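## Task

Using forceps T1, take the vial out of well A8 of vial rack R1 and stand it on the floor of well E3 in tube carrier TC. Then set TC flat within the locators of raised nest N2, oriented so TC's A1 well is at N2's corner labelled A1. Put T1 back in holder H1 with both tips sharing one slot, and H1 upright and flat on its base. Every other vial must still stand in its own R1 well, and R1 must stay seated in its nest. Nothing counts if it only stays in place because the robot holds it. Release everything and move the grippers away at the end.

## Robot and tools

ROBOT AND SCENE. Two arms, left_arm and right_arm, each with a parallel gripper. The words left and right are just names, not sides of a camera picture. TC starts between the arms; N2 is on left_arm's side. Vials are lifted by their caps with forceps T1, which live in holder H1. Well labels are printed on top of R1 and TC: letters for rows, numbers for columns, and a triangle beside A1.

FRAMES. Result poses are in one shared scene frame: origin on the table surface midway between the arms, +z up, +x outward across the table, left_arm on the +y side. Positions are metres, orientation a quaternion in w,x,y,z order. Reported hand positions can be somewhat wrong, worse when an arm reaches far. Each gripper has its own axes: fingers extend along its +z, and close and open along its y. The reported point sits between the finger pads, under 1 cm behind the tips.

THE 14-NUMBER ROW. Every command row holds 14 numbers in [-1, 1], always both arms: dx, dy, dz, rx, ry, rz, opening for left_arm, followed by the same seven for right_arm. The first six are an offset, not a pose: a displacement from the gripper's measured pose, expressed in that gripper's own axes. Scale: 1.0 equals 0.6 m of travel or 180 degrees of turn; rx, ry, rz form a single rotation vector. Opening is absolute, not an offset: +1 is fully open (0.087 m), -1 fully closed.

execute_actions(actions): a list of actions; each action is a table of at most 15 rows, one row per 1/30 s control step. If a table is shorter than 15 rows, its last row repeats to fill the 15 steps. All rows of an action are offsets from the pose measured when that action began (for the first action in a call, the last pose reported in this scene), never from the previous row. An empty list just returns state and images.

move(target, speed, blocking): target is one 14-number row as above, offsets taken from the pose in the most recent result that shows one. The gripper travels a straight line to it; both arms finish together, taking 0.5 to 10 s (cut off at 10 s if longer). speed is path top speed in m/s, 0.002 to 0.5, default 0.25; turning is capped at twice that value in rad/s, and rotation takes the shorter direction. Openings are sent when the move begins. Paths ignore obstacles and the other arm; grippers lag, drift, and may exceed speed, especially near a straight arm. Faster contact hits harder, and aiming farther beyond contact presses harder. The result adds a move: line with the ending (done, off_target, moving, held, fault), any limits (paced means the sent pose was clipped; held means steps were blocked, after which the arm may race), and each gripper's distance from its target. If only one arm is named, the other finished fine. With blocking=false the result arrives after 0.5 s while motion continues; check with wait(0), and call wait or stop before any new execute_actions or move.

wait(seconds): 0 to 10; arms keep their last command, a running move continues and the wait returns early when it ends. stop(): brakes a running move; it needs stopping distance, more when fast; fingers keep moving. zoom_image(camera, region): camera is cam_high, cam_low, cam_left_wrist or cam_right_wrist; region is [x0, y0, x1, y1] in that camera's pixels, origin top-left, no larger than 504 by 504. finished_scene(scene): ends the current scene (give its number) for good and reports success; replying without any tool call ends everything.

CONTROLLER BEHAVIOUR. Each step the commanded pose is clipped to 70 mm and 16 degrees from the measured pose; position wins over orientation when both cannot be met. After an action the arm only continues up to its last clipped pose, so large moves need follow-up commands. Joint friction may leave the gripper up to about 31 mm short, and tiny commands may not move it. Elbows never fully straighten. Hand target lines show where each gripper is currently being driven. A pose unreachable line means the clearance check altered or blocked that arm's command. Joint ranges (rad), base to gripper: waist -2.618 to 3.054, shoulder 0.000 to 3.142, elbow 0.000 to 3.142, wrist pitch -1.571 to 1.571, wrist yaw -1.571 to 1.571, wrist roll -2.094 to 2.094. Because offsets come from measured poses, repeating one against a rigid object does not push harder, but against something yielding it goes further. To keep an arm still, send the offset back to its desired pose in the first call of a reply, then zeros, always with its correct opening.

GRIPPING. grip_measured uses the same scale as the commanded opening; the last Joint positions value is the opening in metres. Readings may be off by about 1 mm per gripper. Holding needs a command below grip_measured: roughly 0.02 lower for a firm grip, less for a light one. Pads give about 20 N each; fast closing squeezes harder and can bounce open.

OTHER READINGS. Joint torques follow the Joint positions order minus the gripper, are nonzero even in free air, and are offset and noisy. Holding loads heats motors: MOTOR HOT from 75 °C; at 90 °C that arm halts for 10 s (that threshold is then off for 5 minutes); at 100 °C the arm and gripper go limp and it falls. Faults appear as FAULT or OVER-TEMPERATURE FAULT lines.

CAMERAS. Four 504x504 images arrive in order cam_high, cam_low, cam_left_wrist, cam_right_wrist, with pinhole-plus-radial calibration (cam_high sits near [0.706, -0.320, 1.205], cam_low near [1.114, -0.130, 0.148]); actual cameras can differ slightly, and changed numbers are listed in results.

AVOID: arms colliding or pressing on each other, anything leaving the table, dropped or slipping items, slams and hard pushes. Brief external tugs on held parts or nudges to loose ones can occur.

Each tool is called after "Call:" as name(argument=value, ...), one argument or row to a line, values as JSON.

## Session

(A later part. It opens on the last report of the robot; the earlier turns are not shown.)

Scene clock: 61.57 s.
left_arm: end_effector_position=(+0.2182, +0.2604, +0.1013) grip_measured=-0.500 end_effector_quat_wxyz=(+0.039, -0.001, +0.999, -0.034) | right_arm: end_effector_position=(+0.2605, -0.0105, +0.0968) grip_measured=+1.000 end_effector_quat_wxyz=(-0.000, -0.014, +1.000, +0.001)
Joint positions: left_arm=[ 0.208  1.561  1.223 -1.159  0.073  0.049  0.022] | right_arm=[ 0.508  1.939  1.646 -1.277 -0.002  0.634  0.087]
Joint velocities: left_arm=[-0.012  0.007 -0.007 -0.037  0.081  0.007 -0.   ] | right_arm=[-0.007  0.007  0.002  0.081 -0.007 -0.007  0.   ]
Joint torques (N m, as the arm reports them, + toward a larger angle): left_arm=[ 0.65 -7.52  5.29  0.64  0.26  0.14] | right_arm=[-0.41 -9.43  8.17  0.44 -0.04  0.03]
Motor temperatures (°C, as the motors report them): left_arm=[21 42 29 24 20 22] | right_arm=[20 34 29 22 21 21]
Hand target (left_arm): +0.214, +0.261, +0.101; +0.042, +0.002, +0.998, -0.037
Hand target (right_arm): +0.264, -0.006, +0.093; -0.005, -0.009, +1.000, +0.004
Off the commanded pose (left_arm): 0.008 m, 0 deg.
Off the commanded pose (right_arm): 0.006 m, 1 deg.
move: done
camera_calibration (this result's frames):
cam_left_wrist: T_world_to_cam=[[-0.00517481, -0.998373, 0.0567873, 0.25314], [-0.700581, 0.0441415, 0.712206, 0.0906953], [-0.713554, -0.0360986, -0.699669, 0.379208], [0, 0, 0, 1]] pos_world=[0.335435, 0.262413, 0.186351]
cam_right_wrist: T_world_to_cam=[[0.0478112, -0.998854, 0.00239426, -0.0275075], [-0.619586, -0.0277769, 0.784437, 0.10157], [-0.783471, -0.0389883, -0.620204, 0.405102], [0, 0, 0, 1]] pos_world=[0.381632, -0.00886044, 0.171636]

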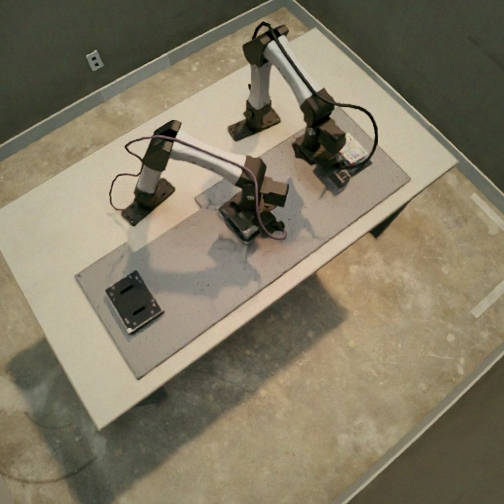

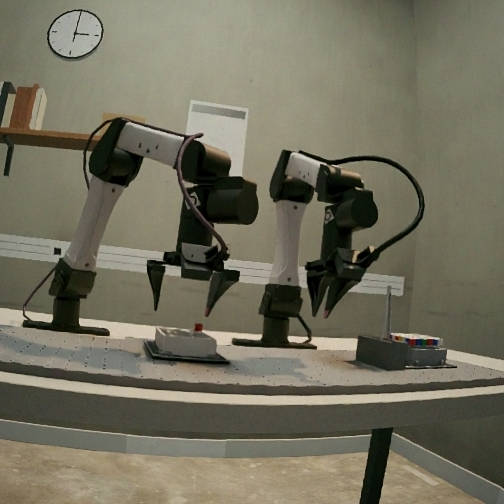

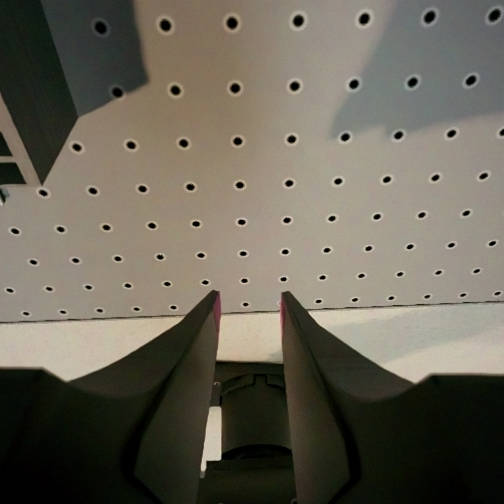

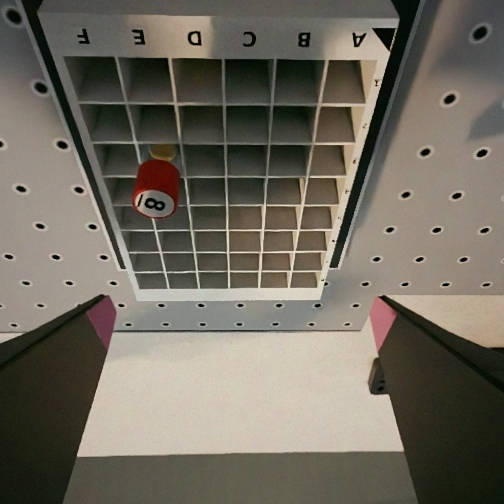

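Call:
move(
  target=[0,0,0,0,0,0,-0.5,-0.008,0.016,0.045,0,0,0,1],
  speed=0.05,
)

Scene clock: 63.00 s.
left_arm: end_effector_position=(+0.2182, +0.2603, +0.1013) grip_measured=-0.500 end_effector_quat_wxyz=(+0.039, +0.000, +0.999, -0.035) | right_arm: end_effector_position=(+0.2697, -0.0010, +0.0841) grip_measured=+1.000 end_effector_quat_wxyz=(+0.014, -0.015, +1.000, +0.012)
Joint positions: left_arm=[ 0.208  1.561  1.223 -1.159  0.074  0.052  0.022] | right_arm=[ 0.513  1.96   1.628 -1.203 -0.002  0.637  0.087]
Joint velocities: left_arm=[-0.012  0.007  0.012 -0.007 -0.051 -0.051  0.   ] | right_arm=[ 0.002 -0.017 -0.002  0.066 -0.022 -0.007  0.   ]
Joint torques (N m, as the arm reports them, + toward a larger angle): left_arm=[ 0.03 -5.98  7.33  0.57  0.18  0.03] | right_arm=[ 0.03 -9.51  5.06  0.66 -0.04  0.01]
Motor temperatures (°C, as the motors report them): left_arm=[21 42 29 24 20 22] | right_arm=[20 34 29 22 21 21]
Hand target (left_arm): +0.218, +0.260, +0.101; +0.039, -0.001, +0.999, -0.035
Hand target (right_arm): +0.265, -0.001, +0.070; -0.001, -0.014, +1.000, +0.001
Off the commanded pose (left_arm): 0.000 m, 0 deg.
Off the commanded pose (right_arm): 0.015 m, 2 deg.
move: off_target (right_arm)
camera_calibration (this result's frames):
cam_left_wrist: T_world_to_cam=[[-0.0075444, -0.998303, 0.0577467, 0.253436], [-0.700631, 0.0464809, 0.712008, 0.090125], [-0.713484, -0.0350874, -0.699792, 0.37895], [0, 0, 0, 1]] pos_world=[0.335431, 0.262113, 0.186381]
cam_right_wrist: T_world_to_cam=[[0.0491741, -0.998625, -0.0181662, -0.0170058], [-0.641154, -0.0455072, 0.766062, 0.124902], [-0.765835, -0.026023, -0.64251, 0.401963], [0, 0, 0, 1]] pos_world=[0.388756, -0.000838144, 0.162273]

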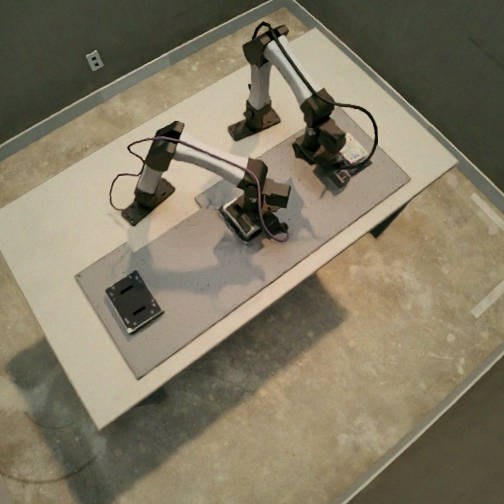

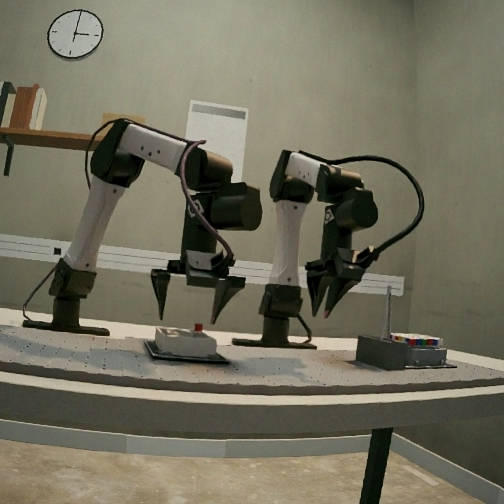

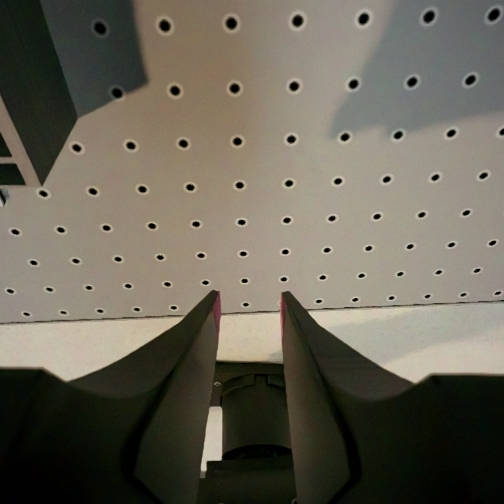

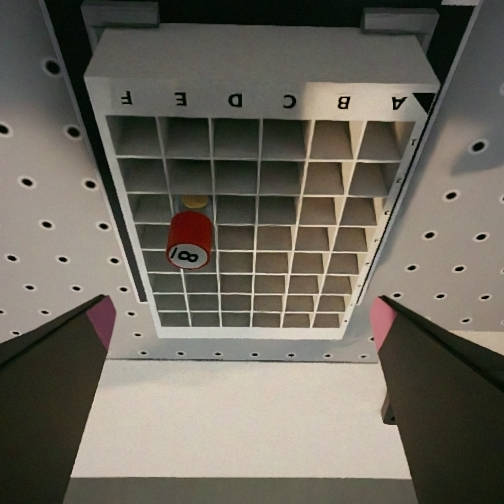

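Call:
move(
  target=[0,0,0,0,0,0,-0.5,0.014,-0.014,0.04,0.007,0.009,0.012,1],
  speed=0.05,
)

Scene clock: 64.70 s.
left_arm: end_effector_position=(+0.2182, +0.2603, +0.1013) grip_measured=-0.500 end_effector_quat_wxyz=(+0.039, +0.000, +0.999, -0.035) | right_arm: end_effector_position=(+0.2634, -0.0050, +0.0665) grip_measured=+1.000 end_effector_quat_wxyz=(+0.005, -0.005, +1.000, +0.005)
Joint positions: left_arm=[ 0.208  1.561  1.223 -1.159  0.074  0.052  0.022] | right_arm=[ 0.513  1.96   1.555 -1.152 -0.002  0.658  0.087]
Joint velocities: left_arm=[-0.022  0.012  0.002  0.037 -0.007  0.007 -0.   ] | right_arm=[ 0.012 -0.002 -0.007 -0.095 -0.051  0.037  0.   ]
Joint torques (N m, as the arm reports them, + toward a larger angle): left_arm=[ 0.05 -5.99  7.35  0.58  0.2   0.04] | right_arm=[ -1.21 -11.31   4.59   0.51   0.     0.03]
Motor temperatures (°C, as the motors report them): left_arm=[21 41 29 24 20 22] | right_arm=[20 35 28 22 21 21]
Hand target (left_arm): +0.218, +0.260, +0.101; +0.039, +0.000, +0.999, -0.035
Hand target (right_arm): +0.262, -0.009, +0.060; -0.001, +0.004, +1.000, +0.001
Off the commanded pose (left_arm): 0.000 m, 0 deg.
Off the commanded pose (right_arm): 0.008 m, 1 deg.
move: done
camera_calibration (this result's frames):
cam_left_wrist: T_world_to_cam=[[-0.0075444, -0.998303, 0.0577467, 0.253436], [-0.700631, 0.0464809, 0.712008, 0.090125], [-0.713484, -0.0350874, -0.699792, 0.37895], [0, 0, 0, 1]] pos_world=[0.335431, 0.262113, 0.186381]
cam_right_wrist: T_world_to_cam=[[0.0280041, -0.999594, -0.00532246, -0.0163603], [-0.627935, -0.0217343, 0.777963, 0.130014], [-0.777762, -0.018444, -0.628288, 0.387968], [0, 0, 0, 1]] pos_world=[0.383845, -0.00637223, 0.142522]

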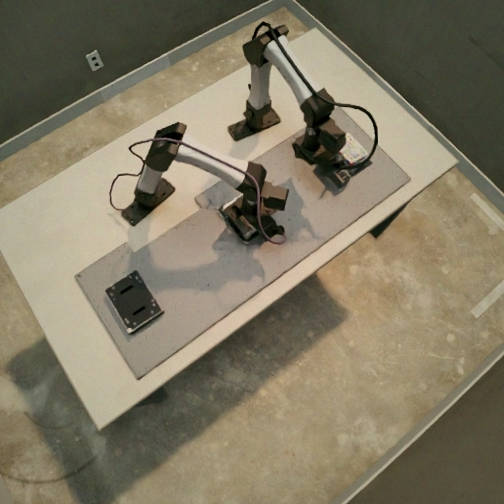

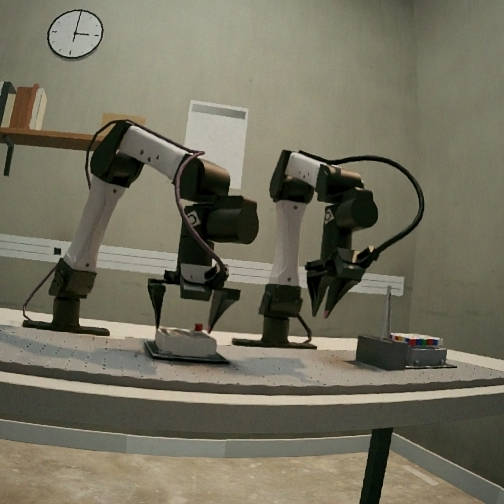

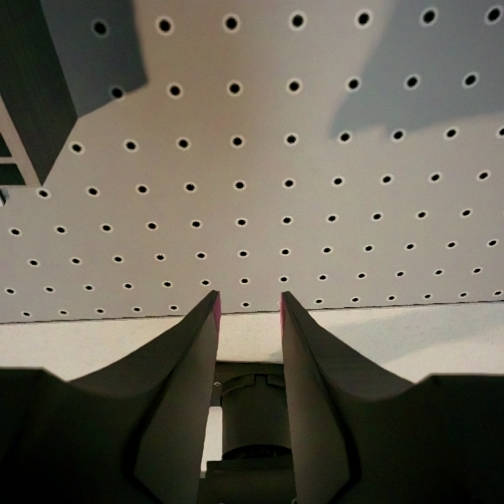

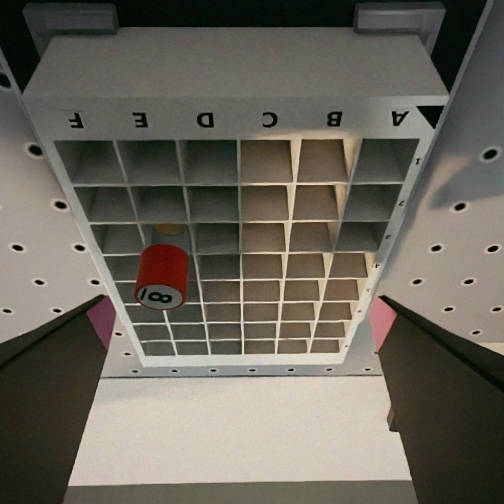

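Centered. Descend.

Call:
move(
  target=[0,0,0,0,0,0,-0.5,0.004,-0.002,0.058,0,0,0,1],
  speed=0.03,
)

Scene clock: 66.50 s.
left_arm: end_effector_position=(+0.2182, +0.2603, +0.1013) grip_measured=-0.500 end_effector_quat_wxyz=(+0.039, +0.000, +0.999, -0.035) | right_arm: end_effector_position=(+0.2664, -0.0027, +0.0641) grip_measured=+1.000 end_effector_quat_wxyz=(+0.023, -0.004, +1.000, +0.020)
Joint positions: left_arm=[ 0.208  1.561  1.223 -1.159  0.074  0.052  0.022] | right_arm=[ 0.513  1.93   1.508 -1.088 -0.002  0.659  0.087]
Joint velocities: left_arm=[-0.042  0.002 -0.007  0.037  0.037  0.066  0.001] | right_arm=[-0.012 -0.007  0.002 -0.037  0.037 -0.051  0.   ]
Joint torques (N m, as the arm reports them, + toward a larger angle): left_arm=[-0.01 -5.96  7.26  0.57  0.21  0.02] | right_arm=[-0.45 -7.69  1.46  1.06 -0.01 -0.06]
Motor temperatures (°C, as the motors report them): left_arm=[21 41 29 24 20 22] | right_arm=[20 35 28 22 21 21]
Hand target (left_arm): +0.218, +0.260, +0.101; +0.039, +0.000, +0.999, -0.035
Hand target (right_arm): +0.260, -0.008, +0.034; +0.004, -0.004, +1.000, +0.004
Off the commanded pose (left_arm): 0.000 m, 0 deg.
Off the commanded pose (right_arm): 0.033 m, 3 deg.
move: off_target (right_arm)
camera_calibration (this result's frames):
cam_left_wrist: T_world_to_cam=[[-0.0075444, -0.998303, 0.0577467, 0.253436], [-0.700631, 0.0464809, 0.712008, 0.090125], [-0.713484, -0.0350874, -0.699792, 0.37895], [0, 0, 0, 1]] pos_world=[0.335431, 0.262113, 0.186381]
cam_right_wrist: T_world_to_cam=[[0.0279642, -0.999045, -0.033566, -0.0123031], [-0.656395, -0.0436776, 0.753152, 0.14286], [-0.753899, 0.000971249, -0.656989, 0.384319], [0, 0, 0, 1]] pos_world=[0.383854, -0.00642483, 0.144485]

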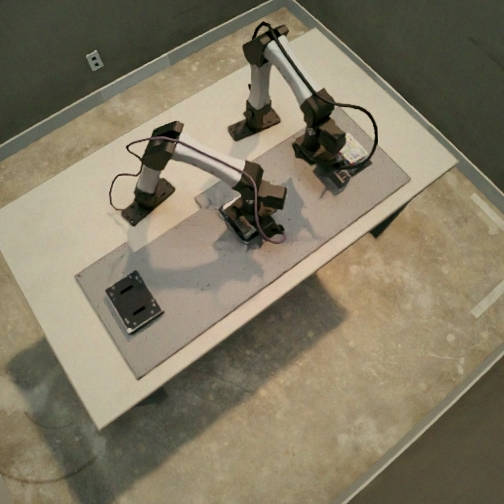

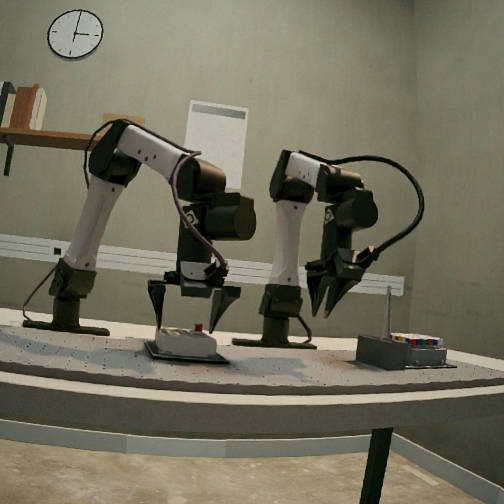

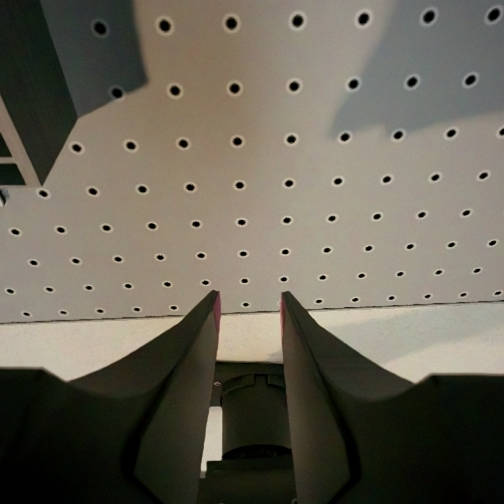

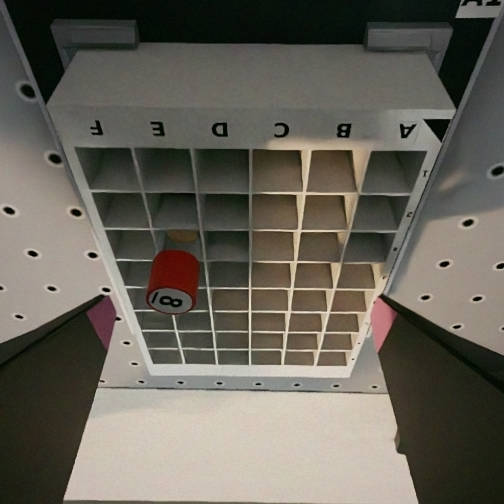

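−y finger landed on the rim. Lift, shift −y.

Call:
move(
  target=[0,0,0,0,0,0,-0.5,0.008,-0.014,-0.008,0.012,0.014,0.003,1],
  speed=0.03,
)

Scene clock: 68.10 s.
left_arm: end_effector_position=(+0.2182, +0.2603, +0.1013) grip_measured=-0.500 end_effector_quat_wxyz=(+0.039, +0.000, +0.999, -0.035) | right_arm: end_effector_position=(+0.2599, -0.0078, +0.0711) grip_measured=+1.000 end_effector_quat_wxyz=(+0.011, -0.004, +1.000, +0.010)
Joint positions: left_arm=[ 0.208  1.561  1.223 -1.159  0.074  0.052  0.022] | right_arm=[ 0.513  1.925  1.526 -1.143 -0.002  0.659  0.087]
Joint velocities: left_arm=[-0.012  0.012 -0.007 -0.007 -0.081  0.051  0.001] | right_arm=[ 0.007 -0.007 -0.007 -0.051 -0.007  0.022  0.   ]
Joint torques (N m, as the arm reports them, + toward a larger angle): left_arm=[ 0.09 -5.97  7.31  0.61  0.23  0.02] | right_arm=[-1.47 -9.48  8.1   0.41  0.02 -0.05]
Motor temperatures (°C, as the motors report them): left_arm=[21 41 29 24 20 22] | right_arm=[20 35 28 22 21 21]
Hand target (left_arm): +0.218, +0.260, +0.101; +0.039, +0.000, +0.999, -0.035
Hand target (right_arm): +0.261, -0.011, +0.068; +0.001, +0.001, +1.000, +0.001
Off the commanded pose (left_arm): 0.000 m, 0 deg.
Off the commanded pose (right_arm): 0.005 m, 2 deg.
move: done
camera_calibration (this result's frames):
cam_left_wrist: T_world_to_cam=[[-0.0075444, -0.998303, 0.0577467, 0.253436], [-0.700631, 0.0464809, 0.712008, 0.090125], [-0.713484, -0.0350874, -0.699792, 0.37895], [0, 0, 0, 1]] pos_world=[0.335431, 0.262113, 0.186381]
cam_right_wrist: T_world_to_cam=[[0.0273644, -0.999518, -0.0146703, -0.0181888], [-0.637453, -0.0287528, 0.769952, 0.127131], [-0.770003, -0.0117176, -0.637933, 0.386736], [0, 0, 0, 1]] pos_world=[0.379326, -0.00999308, 0.14856]

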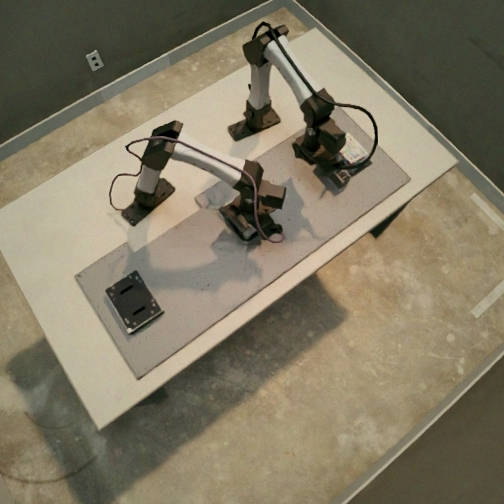

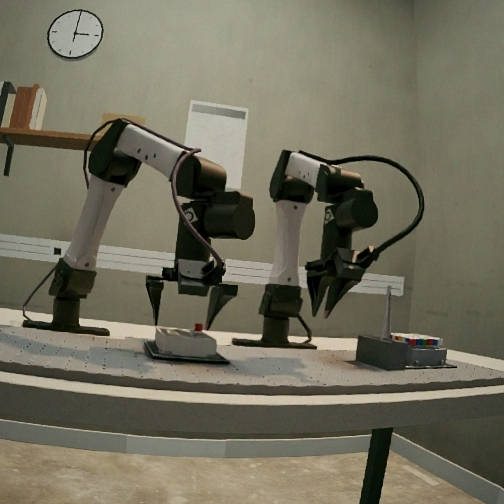

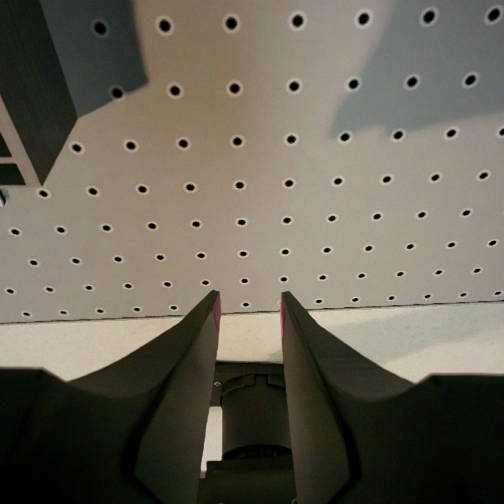

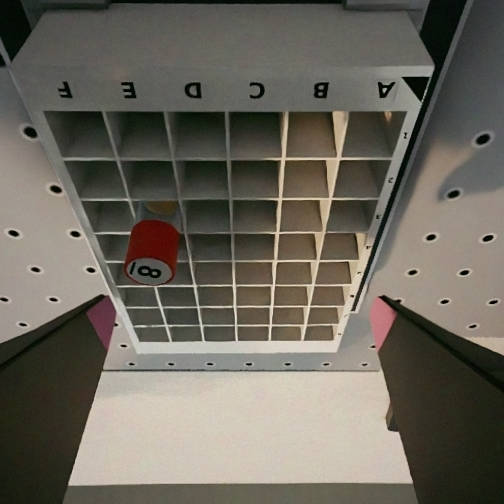

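Drift on descent (+y) should center it.

Call:
move(
  target=[0,0,0,0,0,0,-0.5,0,0,0.065,0,0,0,1],
  speed=0.03,
)

Scene clock: 72.63 s.
left_arm: end_effector_position=(+0.2182, +0.2603, +0.1013) grip_measured=-0.500 end_effector_quat_wxyz=(+0.039, +0.000, +0.999, -0.035) | right_arm: end_effector_position=(+0.2653, -0.0036, +0.0498) grip_measured=+1.000 end_effector_quat_wxyz=(+0.028, -0.004, +0.999, +0.023)
Joint positions: left_arm=[ 0.208  1.561  1.223 -1.159  0.074  0.052  0.022] | right_arm=[ 0.513  1.925  1.444 -1.017 -0.002  0.659  0.087]
Joint velocities: left_arm=[-0.002 -0.002  0.002  0.022 -0.066 -0.051 -0.001] | right_arm=[-0.007 -0.002 -0.002 -0.007 -0.007 -0.037  0.   ]
Joint torques (N m, as the arm reports them, + toward a larger angle): left_arm=[ 0.15 -6.    7.32  0.59  0.24  0.05] | right_arm=[-0.63 -8.51  4.72  0.74 -0.02 -0.06]
Motor temperatures (°C, as the motors report them): left_arm=[21 40 29 24 20 22] | right_arm=[20 35 29 22 21 21]
Hand target (left_arm): +0.218, +0.260, +0.101; +0.039, +0.000, +0.999, -0.035
Hand target (right_arm): +0.260, -0.008, +0.033; +0.011, -0.004, +1.000, +0.010
Off the commanded pose (left_arm): 0.000 m, 0 deg.
Off the commanded pose (right_arm): 0.019 m, 3 deg.
move: off_target (right_arm)
camera_calibration (this result's frames):
cam_left_wrist: T_world_to_cam=[[-0.0075444, -0.998303, 0.0577467, 0.253436], [-0.700631, 0.0464809, 0.712008, 0.090125], [-0.713484, -0.0350874, -0.699792, 0.37895], [0, 0, 0, 1]] pos_world=[0.335431, 0.262113, 0.186381]
cam_right_wrist: T_world_to_cam=[[0.0283209, -0.998764, -0.0408432, -0.0133382], [-0.663584, -0.0493426, 0.746473, 0.15509], [-0.747565, 0.00596207, -0.664161, 0.37281], [0, 0, 0, 1]] pos_world=[0.381992, -0.00789188, 0.131291]

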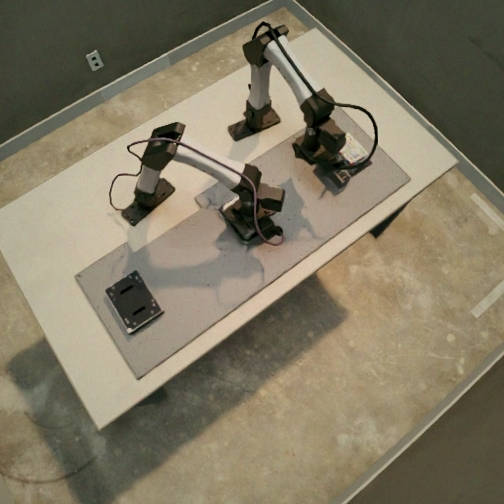

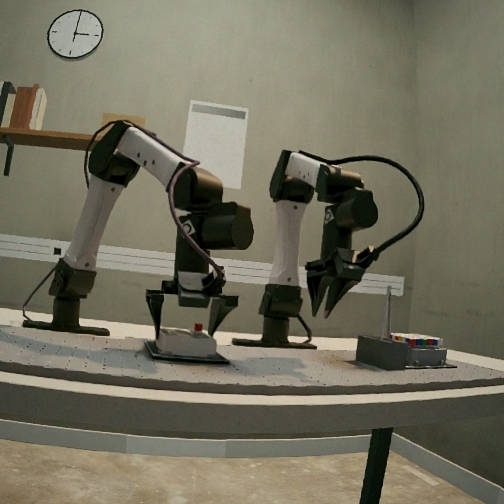

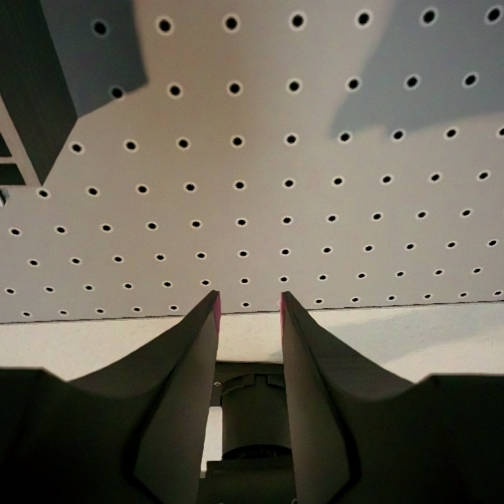

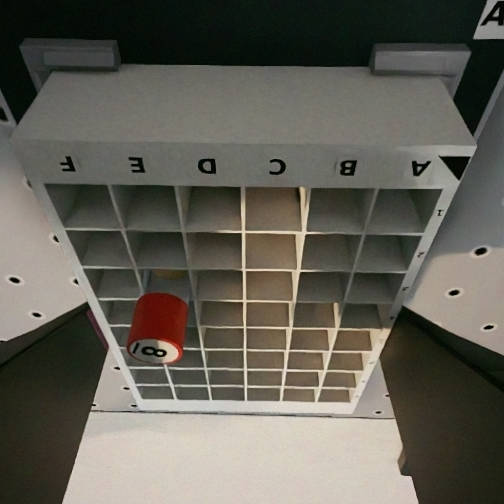

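Straddling. Straighten, lower, grip, lift, carry.

Call:
move(
  target=[0,0,0,0,0,0,-0.5,0.005,0,0.025,0.012,0.016,0,1],
  speed=0.03,
)

Call:
move(
  target=[0,0,0,0,0,0,-0.5,0,0,0,0,0,0,0.88],
)

Call:
move(
  target=[0,0,0,0,0,0,-0.5,0,0,-0.13,0,0,0,0.88],
  speed=0.08,
)

Call:
move(
  target=[0,0,0,0,0,0,-0.5,-0.04,-0.765,0,0,0,0,0.88],
  speed=0.2,
)

Scene clock: 74.40 s.
left_arm: end_effector_position=(+0.2182, +0.2603, +0.1013) grip_measured=-0.500 end_effector_quat_wxyz=(+0.039, +0.000, +0.999, -0.035) | right_arm: end_effector_position=(+0.2652, -0.0036, +0.0396) grip_measured=+1.000 end_effector_quat_wxyz=(+0.015, -0.004, +1.000, +0.013)
Joint positions: left_arm=[ 0.208  1.561  1.223 -1.159  0.074  0.052  0.022] | right_arm=[ 0.513  1.965  1.456 -1.021 -0.002  0.659  0.087]
Joint velocities: left_arm=[-0.017 -0.007 -0.022 -0.007 -0.051 -0.022 -0.001] | right_arm=[-0.012 -0.002 -0.007 -0.11   0.051 -0.051  0.   ]
Joint torques (N m, as the arm reports them, + toward a larger angle): left_arm=[ 0.13 -5.94  7.14  0.58  0.21  0.05] | right_arm=[-0.15 -9.24  7.96  0.36 -0.02  0.02]
Motor temperatures (°C, as the motors report them): left_arm=[21 40 29 24 20 22] | right_arm=[20 35 29 22 21 21]
Hand target (left_arm): +0.218, +0.260, +0.101; +0.039, +0.000, +0.999, -0.035
Hand target (right_arm): +0.263, -0.003, +0.035; +0.003, -0.004, +1.000, +0.005
Off the commanded pose (left_arm): 0.000 m, 0 deg.
Off the commanded pose (right_arm): 0.005 m, 2 deg.
move: done
camera_calibration (this result's frames):
cam_left_wrist: T_world_to_cam=[[-0.0075444, -0.998303, 0.0577467, 0.253436], [-0.700631, 0.0464809, 0.712008, 0.090125], [-0.713484, -0.0350874, -0.699792, 0.37895], [0, 0, 0, 1]] pos_world=[0.335431, 0.262113, 0.186381]
cam_right_wrist: T_world_to_cam=[[0.0275205, -0.999395, -0.0212751, -0.0143731], [-0.644119, -0.0340048, 0.764169, 0.156826], [-0.76443, -0.00732666, -0.644665, 0.369652], [0, 0, 0, 1]] pos_world=[0.383983, -0.0063232, 0.118154]

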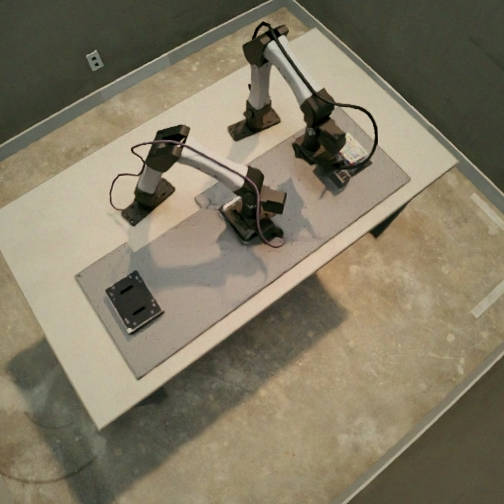

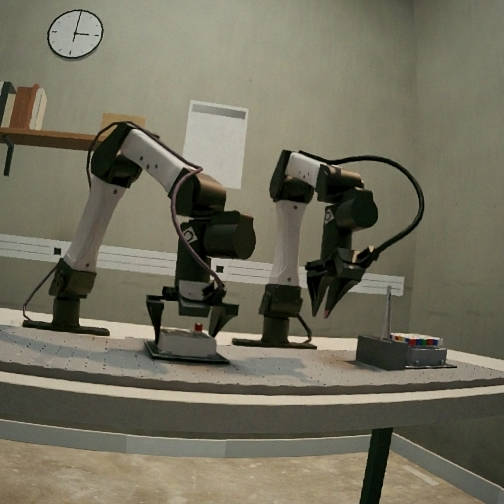

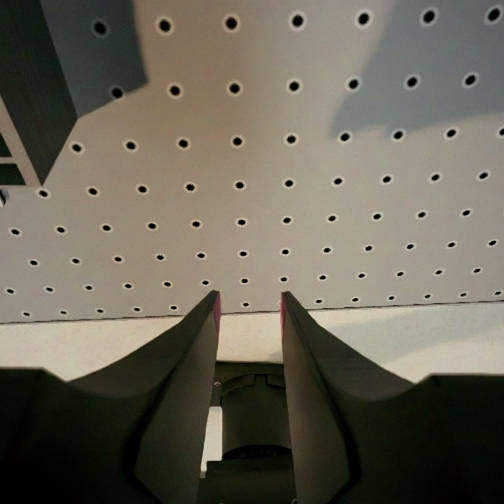

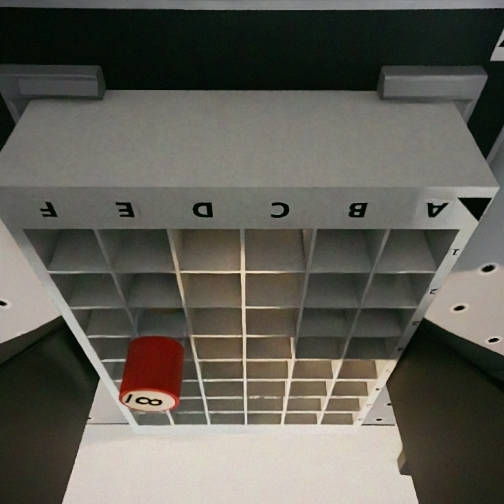

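Scene clock: 74.90 s.
left_arm: end_effector_position=(+0.2182, +0.2603, +0.1013) grip_measured=-0.500 end_effector_quat_wxyz=(+0.039, +0.000, +0.999, -0.035) | right_arm: end_effector_position=(+0.2653, -0.0037, +0.0396) grip_measured=+0.956 end_effector_quat_wxyz=(+0.015, -0.004, +1.000, +0.013)
Joint positions: left_arm=[ 0.208  1.561  1.223 -1.159  0.074  0.052  0.022] | right_arm=[ 0.513  1.965  1.456 -1.021 -0.002  0.659  0.086]
Joint velocities: left_arm=[ 0.002 -0.032 -0.002 -0.022 -0.022 -0.051  0.   ] | right_arm=[-0.007 -0.007  0.017  0.037  0.007 -0.007 -0.001]
Joint torques (N m, as the arm reports them, + toward a larger angle): left_arm=[-0.02 -6.16  7.27  0.56  0.18  0.04] | right_arm=[ -0.55 -11.7    6.69   0.51  -0.01  -0.04]
Motor temperatures (°C, as the motors report them): left_arm=[21 40 29 24 20 22] | right_arm=[20 35 29 22 21 21]
Hand target (left_arm): +0.218, +0.260, +0.101; +0.039, +0.000, +0.999, -0.035
Hand target (right_arm): +0.265, -0.004, +0.040; +0.015, -0.004, +1.000, +0.013
Off the commanded pose (left_arm): 0.000 m, 0 deg.
Off the commanded pose (right_arm): 0.000 m, 0 deg.
move: done
camera_calibration (this result's frames):
cam_left_wrist: T_world_to_cam=[[-0.0075444, -0.998303, 0.0577467, 0.253436], [-0.700631, 0.0464809, 0.712008, 0.090125], [-0.713484, -0.0350874, -0.699792, 0.37895], [0, 0, 0, 1]] pos_world=[0.335431, 0.262113, 0.186381]
cam_right_wrist: T_world_to_cam=[[0.0278914, -0.999391, -0.0209575, -0.0145535], [-0.644294, -0.0340029, 0.764021, 0.156911], [-0.764269, -0.00780679, -0.64485, 0.36964], [0, 0, 0, 1]] pos_world=[0.384007, -0.00632354, 0.118174]

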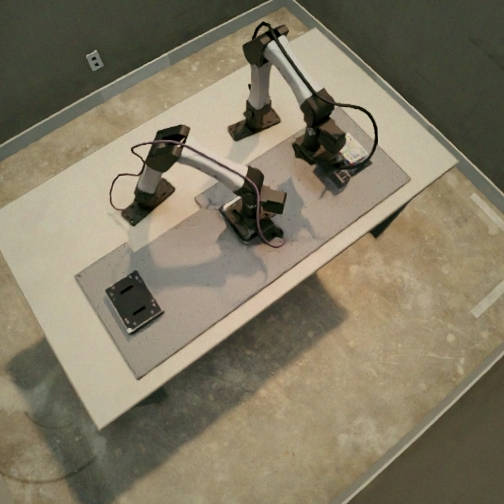

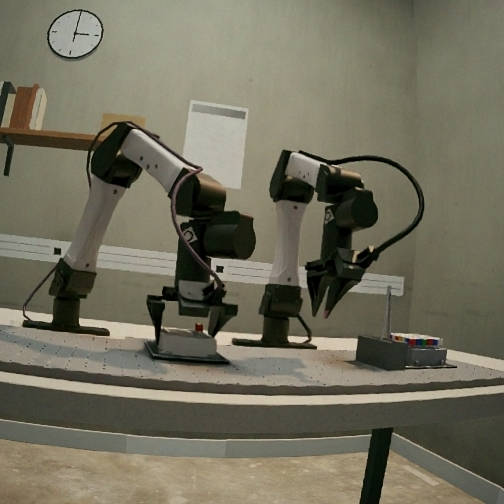

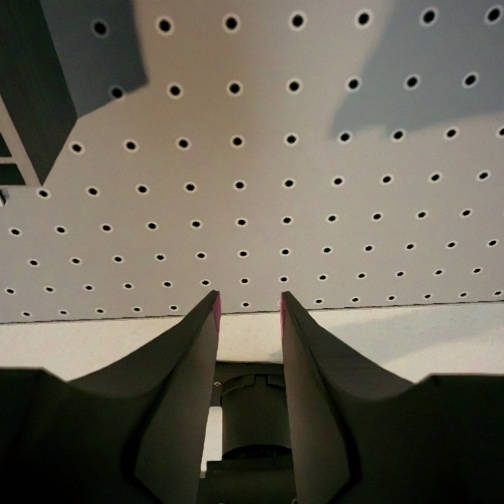

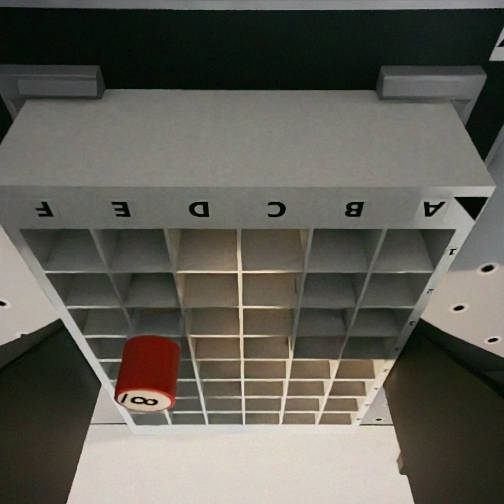

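Scene clock: 76.43 s.
left_arm: end_effector_position=(+0.2182, +0.2603, +0.1013) grip_measured=-0.500 end_effector_quat_wxyz=(+0.039, +0.000, +0.999, -0.035) | right_arm: end_effector_position=(+0.2635, -0.0051, +0.1078) grip_measured=+0.956 end_effector_quat_wxyz=(+0.011, -0.004, +1.000, +0.009)
Joint positions: left_arm=[ 0.208  1.561  1.223 -1.159  0.074  0.052  0.022] | right_arm=[ 0.513  1.931  1.681 -1.293 -0.002  0.659  0.086]
Joint velocities: left_arm=[-0.012 -0.007  0.002  0.022 -0.022 -0.007  0.001] | right_arm=[-0.002 -0.002  0.007 -0.066  0.007  0.007 -0.   ]
Joint torques (N m, as the arm reports them, + toward a larger angle): left_arm=[ 0.15 -5.94  7.25  0.58  0.18  0.05] | right_arm=[ -0.45 -12.42   8.36   0.32  -0.02  -0.02]
Motor temperatures (°C, as the motors report them): left_arm=[21 40 30 24 20 22] | right_arm=[20 36 29 22 21 21]
Hand target (left_arm): +0.218, +0.260, +0.101; +0.039, +0.000, +0.999, -0.035
Hand target (right_arm): +0.263, -0.005, +0.118; +0.015, -0.004, +1.000, +0.013
Off the commanded pose (left_arm): 0.000 m, 0 deg.
Off the commanded pose (right_arm): 0.010 m, 1 deg.
move: done
camera_calibration (this result's frames):
cam_left_wrist: T_world_to_cam=[[-0.0075444, -0.998303, 0.0577467, 0.253436], [-0.700631, 0.0464809, 0.712008, 0.090125], [-0.713484, -0.0350874, -0.699792, 0.37895], [0, 0, 0, 1]] pos_world=[0.335431, 0.262113, 0.186381]
cam_right_wrist: T_world_to_cam=[[0.0277295, -0.999519, -0.0139007, -0.0151762], [-0.637169, -0.0283883, 0.770201, 0.101107], [-0.770225, -0.0125002, -0.637649, 0.413039], [0, 0, 0, 1]] pos_world=[0.382976, -0.00713553, 0.185291]

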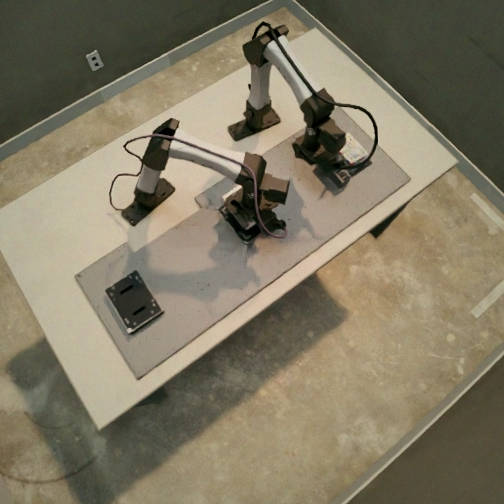

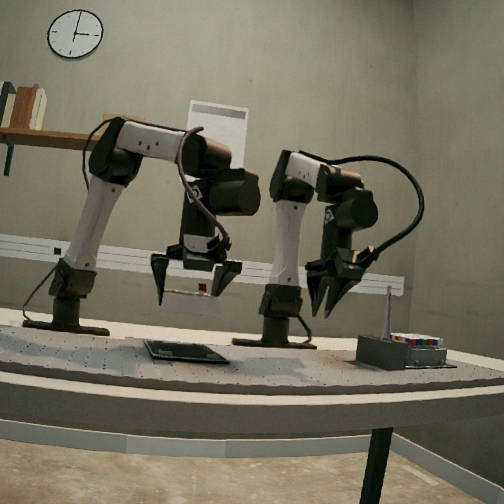

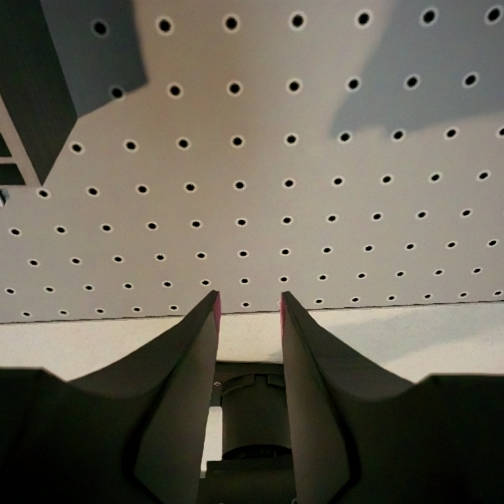

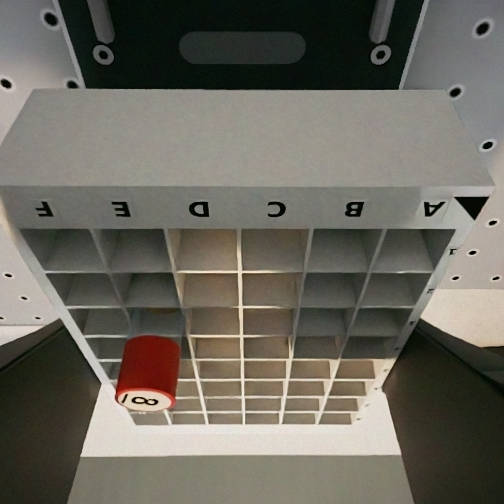

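Scene clock: 79.33 s.
left_arm: end_effector_position=(+0.2182, +0.2603, +0.1013) grip_measured=-0.500 end_effector_quat_wxyz=(+0.039, +0.000, +0.999, -0.035) | right_arm: end_effector_position=(+0.2893, -0.4673, +0.1116) grip_measured=+0.956 end_effector_quat_wxyz=(+0.025, +0.001, +1.000, -0.014)
Joint positions: left_arm=[ 0.208  1.561  1.223 -1.159  0.074  0.052  0.022] | right_arm=[-0.788  1.99   1.782 -1.306 -0.006 -0.63   0.086]
Joint velocities: left_arm=[-0.022  0.002  0.002 -0.022 -0.022 -0.037  0.   ] | right_arm=[ 0.017  0.017 -0.017 -0.037  0.037  0.022 -0.001]
Joint torques (N m, as the arm reports them, + toward a larger angle): left_arm=[ 0.08 -5.98  7.12  0.58  0.23  0.03] | right_arm=[ -0.43 -10.25   8.58   0.45  -0.17  -0.14]
Motor temperatures (°C, as the motors report them): left_arm=[21 39 30 24 20 22] | right_arm=[20 36 29 22 21 21]
Hand target (left_arm): +0.218, +0.260, +0.101; +0.039, +0.000, +0.999, -0.035
Hand target (right_arm): +0.290, -0.466, +0.109; +0.017, -0.004, +1.000, -0.004
Off the commanded pose (left_arm): 0.000 m, 0 deg.
Off the commanded pose (right_arm): 0.013 m, 3 deg.
move: off_target (right_arm)
camera_calibration (this result's frames):
cam_left_wrist: T_world_to_cam=[[-0.0075444, -0.998303, 0.0577467, 0.253436], [-0.700631, 0.0464809, 0.712008, 0.090125], [-0.713484, -0.0350874, -0.699792, 0.37895], [0, 0, 0, 1]] pos_world=[0.335431, 0.262113, 0.186381]
cam_right_wrist: T_world_to_cam=[[0.0150237, -0.999325, 0.0335314, -0.479384], [-0.658803, 0.0153336, 0.752159, 0.130234], [-0.752165, -0.0333908, -0.658128, 0.416781], [0, 0, 0, 1]] pos_world=[0.406489, -0.467141, 0.192413]

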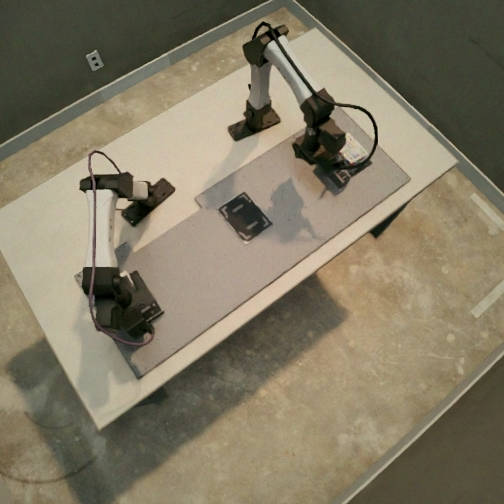

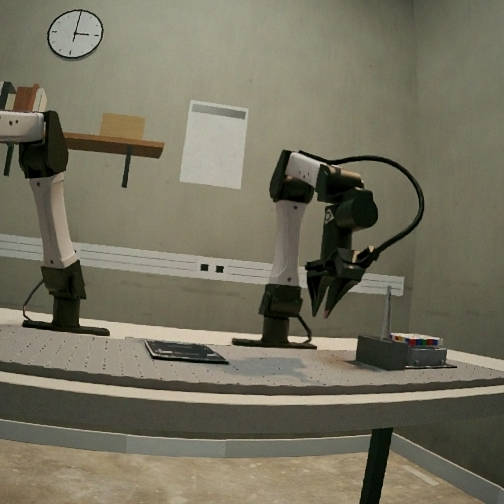

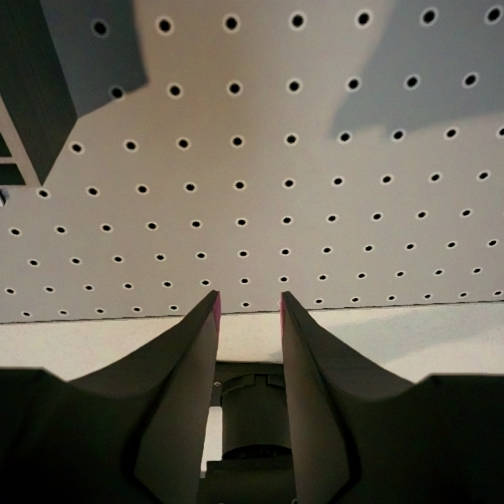

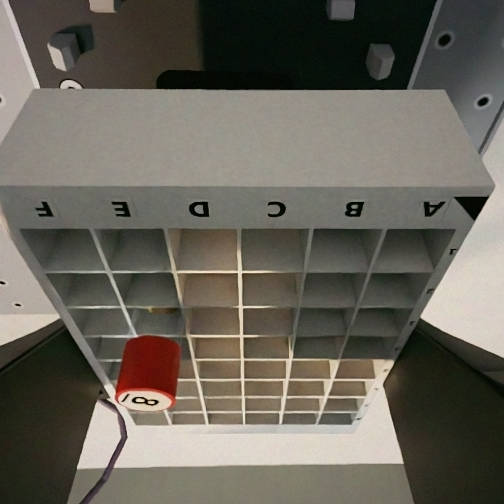

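Call:
move(
  target=[0,0,0,0,0,0,-0.5,0,0.014,0.045,0.012,0.007,0,0.88],
  speed=0.04,
)

Scene clock: 80.83 s.
left_arm: end_effector_position=(+0.2182, +0.2603, +0.1013) grip_measured=-0.500 end_effector_quat_wxyz=(+0.039, +0.000, +0.999, -0.035) | right_arm: end_effector_position=(+0.2929, -0.4615, +0.0848) grip_measured=+0.956 end_effector_quat_wxyz=(+0.017, +0.001, +1.000, -0.026)
Joint positions: left_arm=[ 0.208  1.561  1.223 -1.159  0.074  0.052  0.022] | right_arm=[-0.757  1.99   1.673 -1.196  0.024 -0.601  0.086]
Joint velocities: left_arm=[-0.002  0.002  0.022  0.022 -0.066 -0.022 -0.   ] | right_arm=[-0.002  0.002 -0.002 -0.066 -0.022  0.022  0.   ]
Joint torques (N m, as the arm reports them, + toward a larger angle): left_arm=[ 0.07 -6.    7.29  0.57  0.21  0.01] | right_arm=[  0.15 -13.16   5.07   0.62   0.06   0.02]
Motor temperatures (°C, as the motors report them): left_arm=[21 39 30 24 20 22] | right_arm=[20 36 29 22 21 21]
Hand target (left_arm): +0.218, +0.260, +0.101; +0.039, +0.000, +0.999, -0.035
Hand target (right_arm): +0.290, -0.460, +0.084; +0.014, +0.002, +0.999, -0.032
Off the commanded pose (left_arm): 0.000 m, 0 deg.
Off the commanded pose (right_arm): 0.003 m, 1 deg.
move: done
camera_calibration (this result's frames):
cam_left_wrist: T_world_to_cam=[[-0.0075444, -0.998303, 0.0577467, 0.253436], [-0.700631, 0.0464809, 0.712008, 0.090125], [-0.713484, -0.0350874, -0.699792, 0.37895], [0, 0, 0, 1]] pos_world=[0.335431, 0.262113, 0.186381]
cam_right_wrist: T_world_to_cam=[[0.0155879, -0.998251, 0.0570177, -0.474418], [-0.646972, 0.0334086, 0.761782, 0.156755], [-0.762355, -0.0487634, -0.64532, 0.396879], [0, 0, 0, 1]] pos_world=[0.411373, -0.459472, 0.163751]

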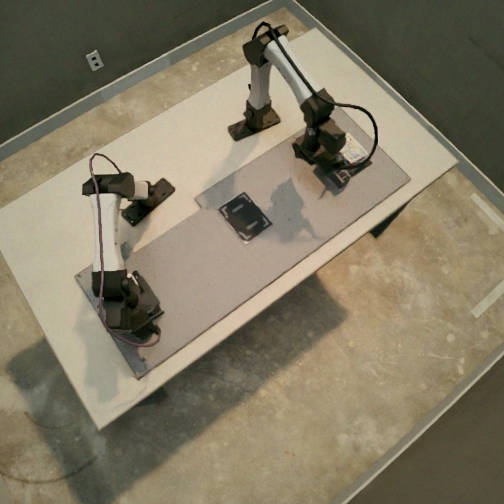

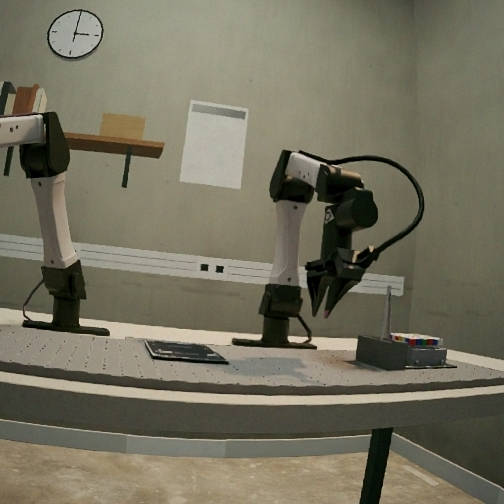

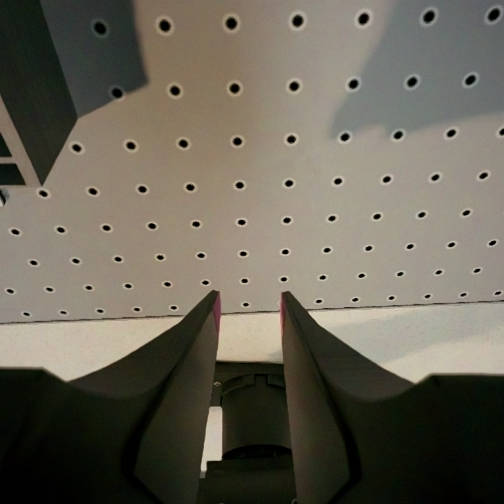

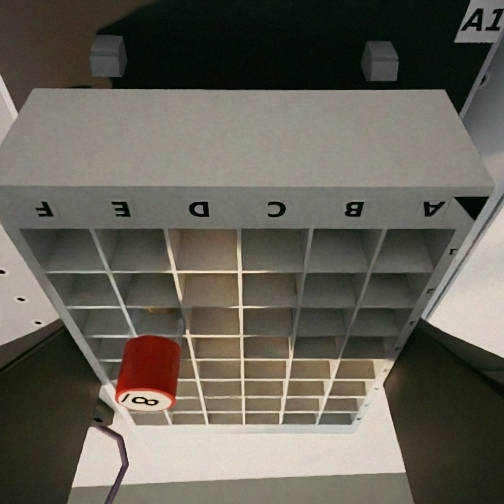

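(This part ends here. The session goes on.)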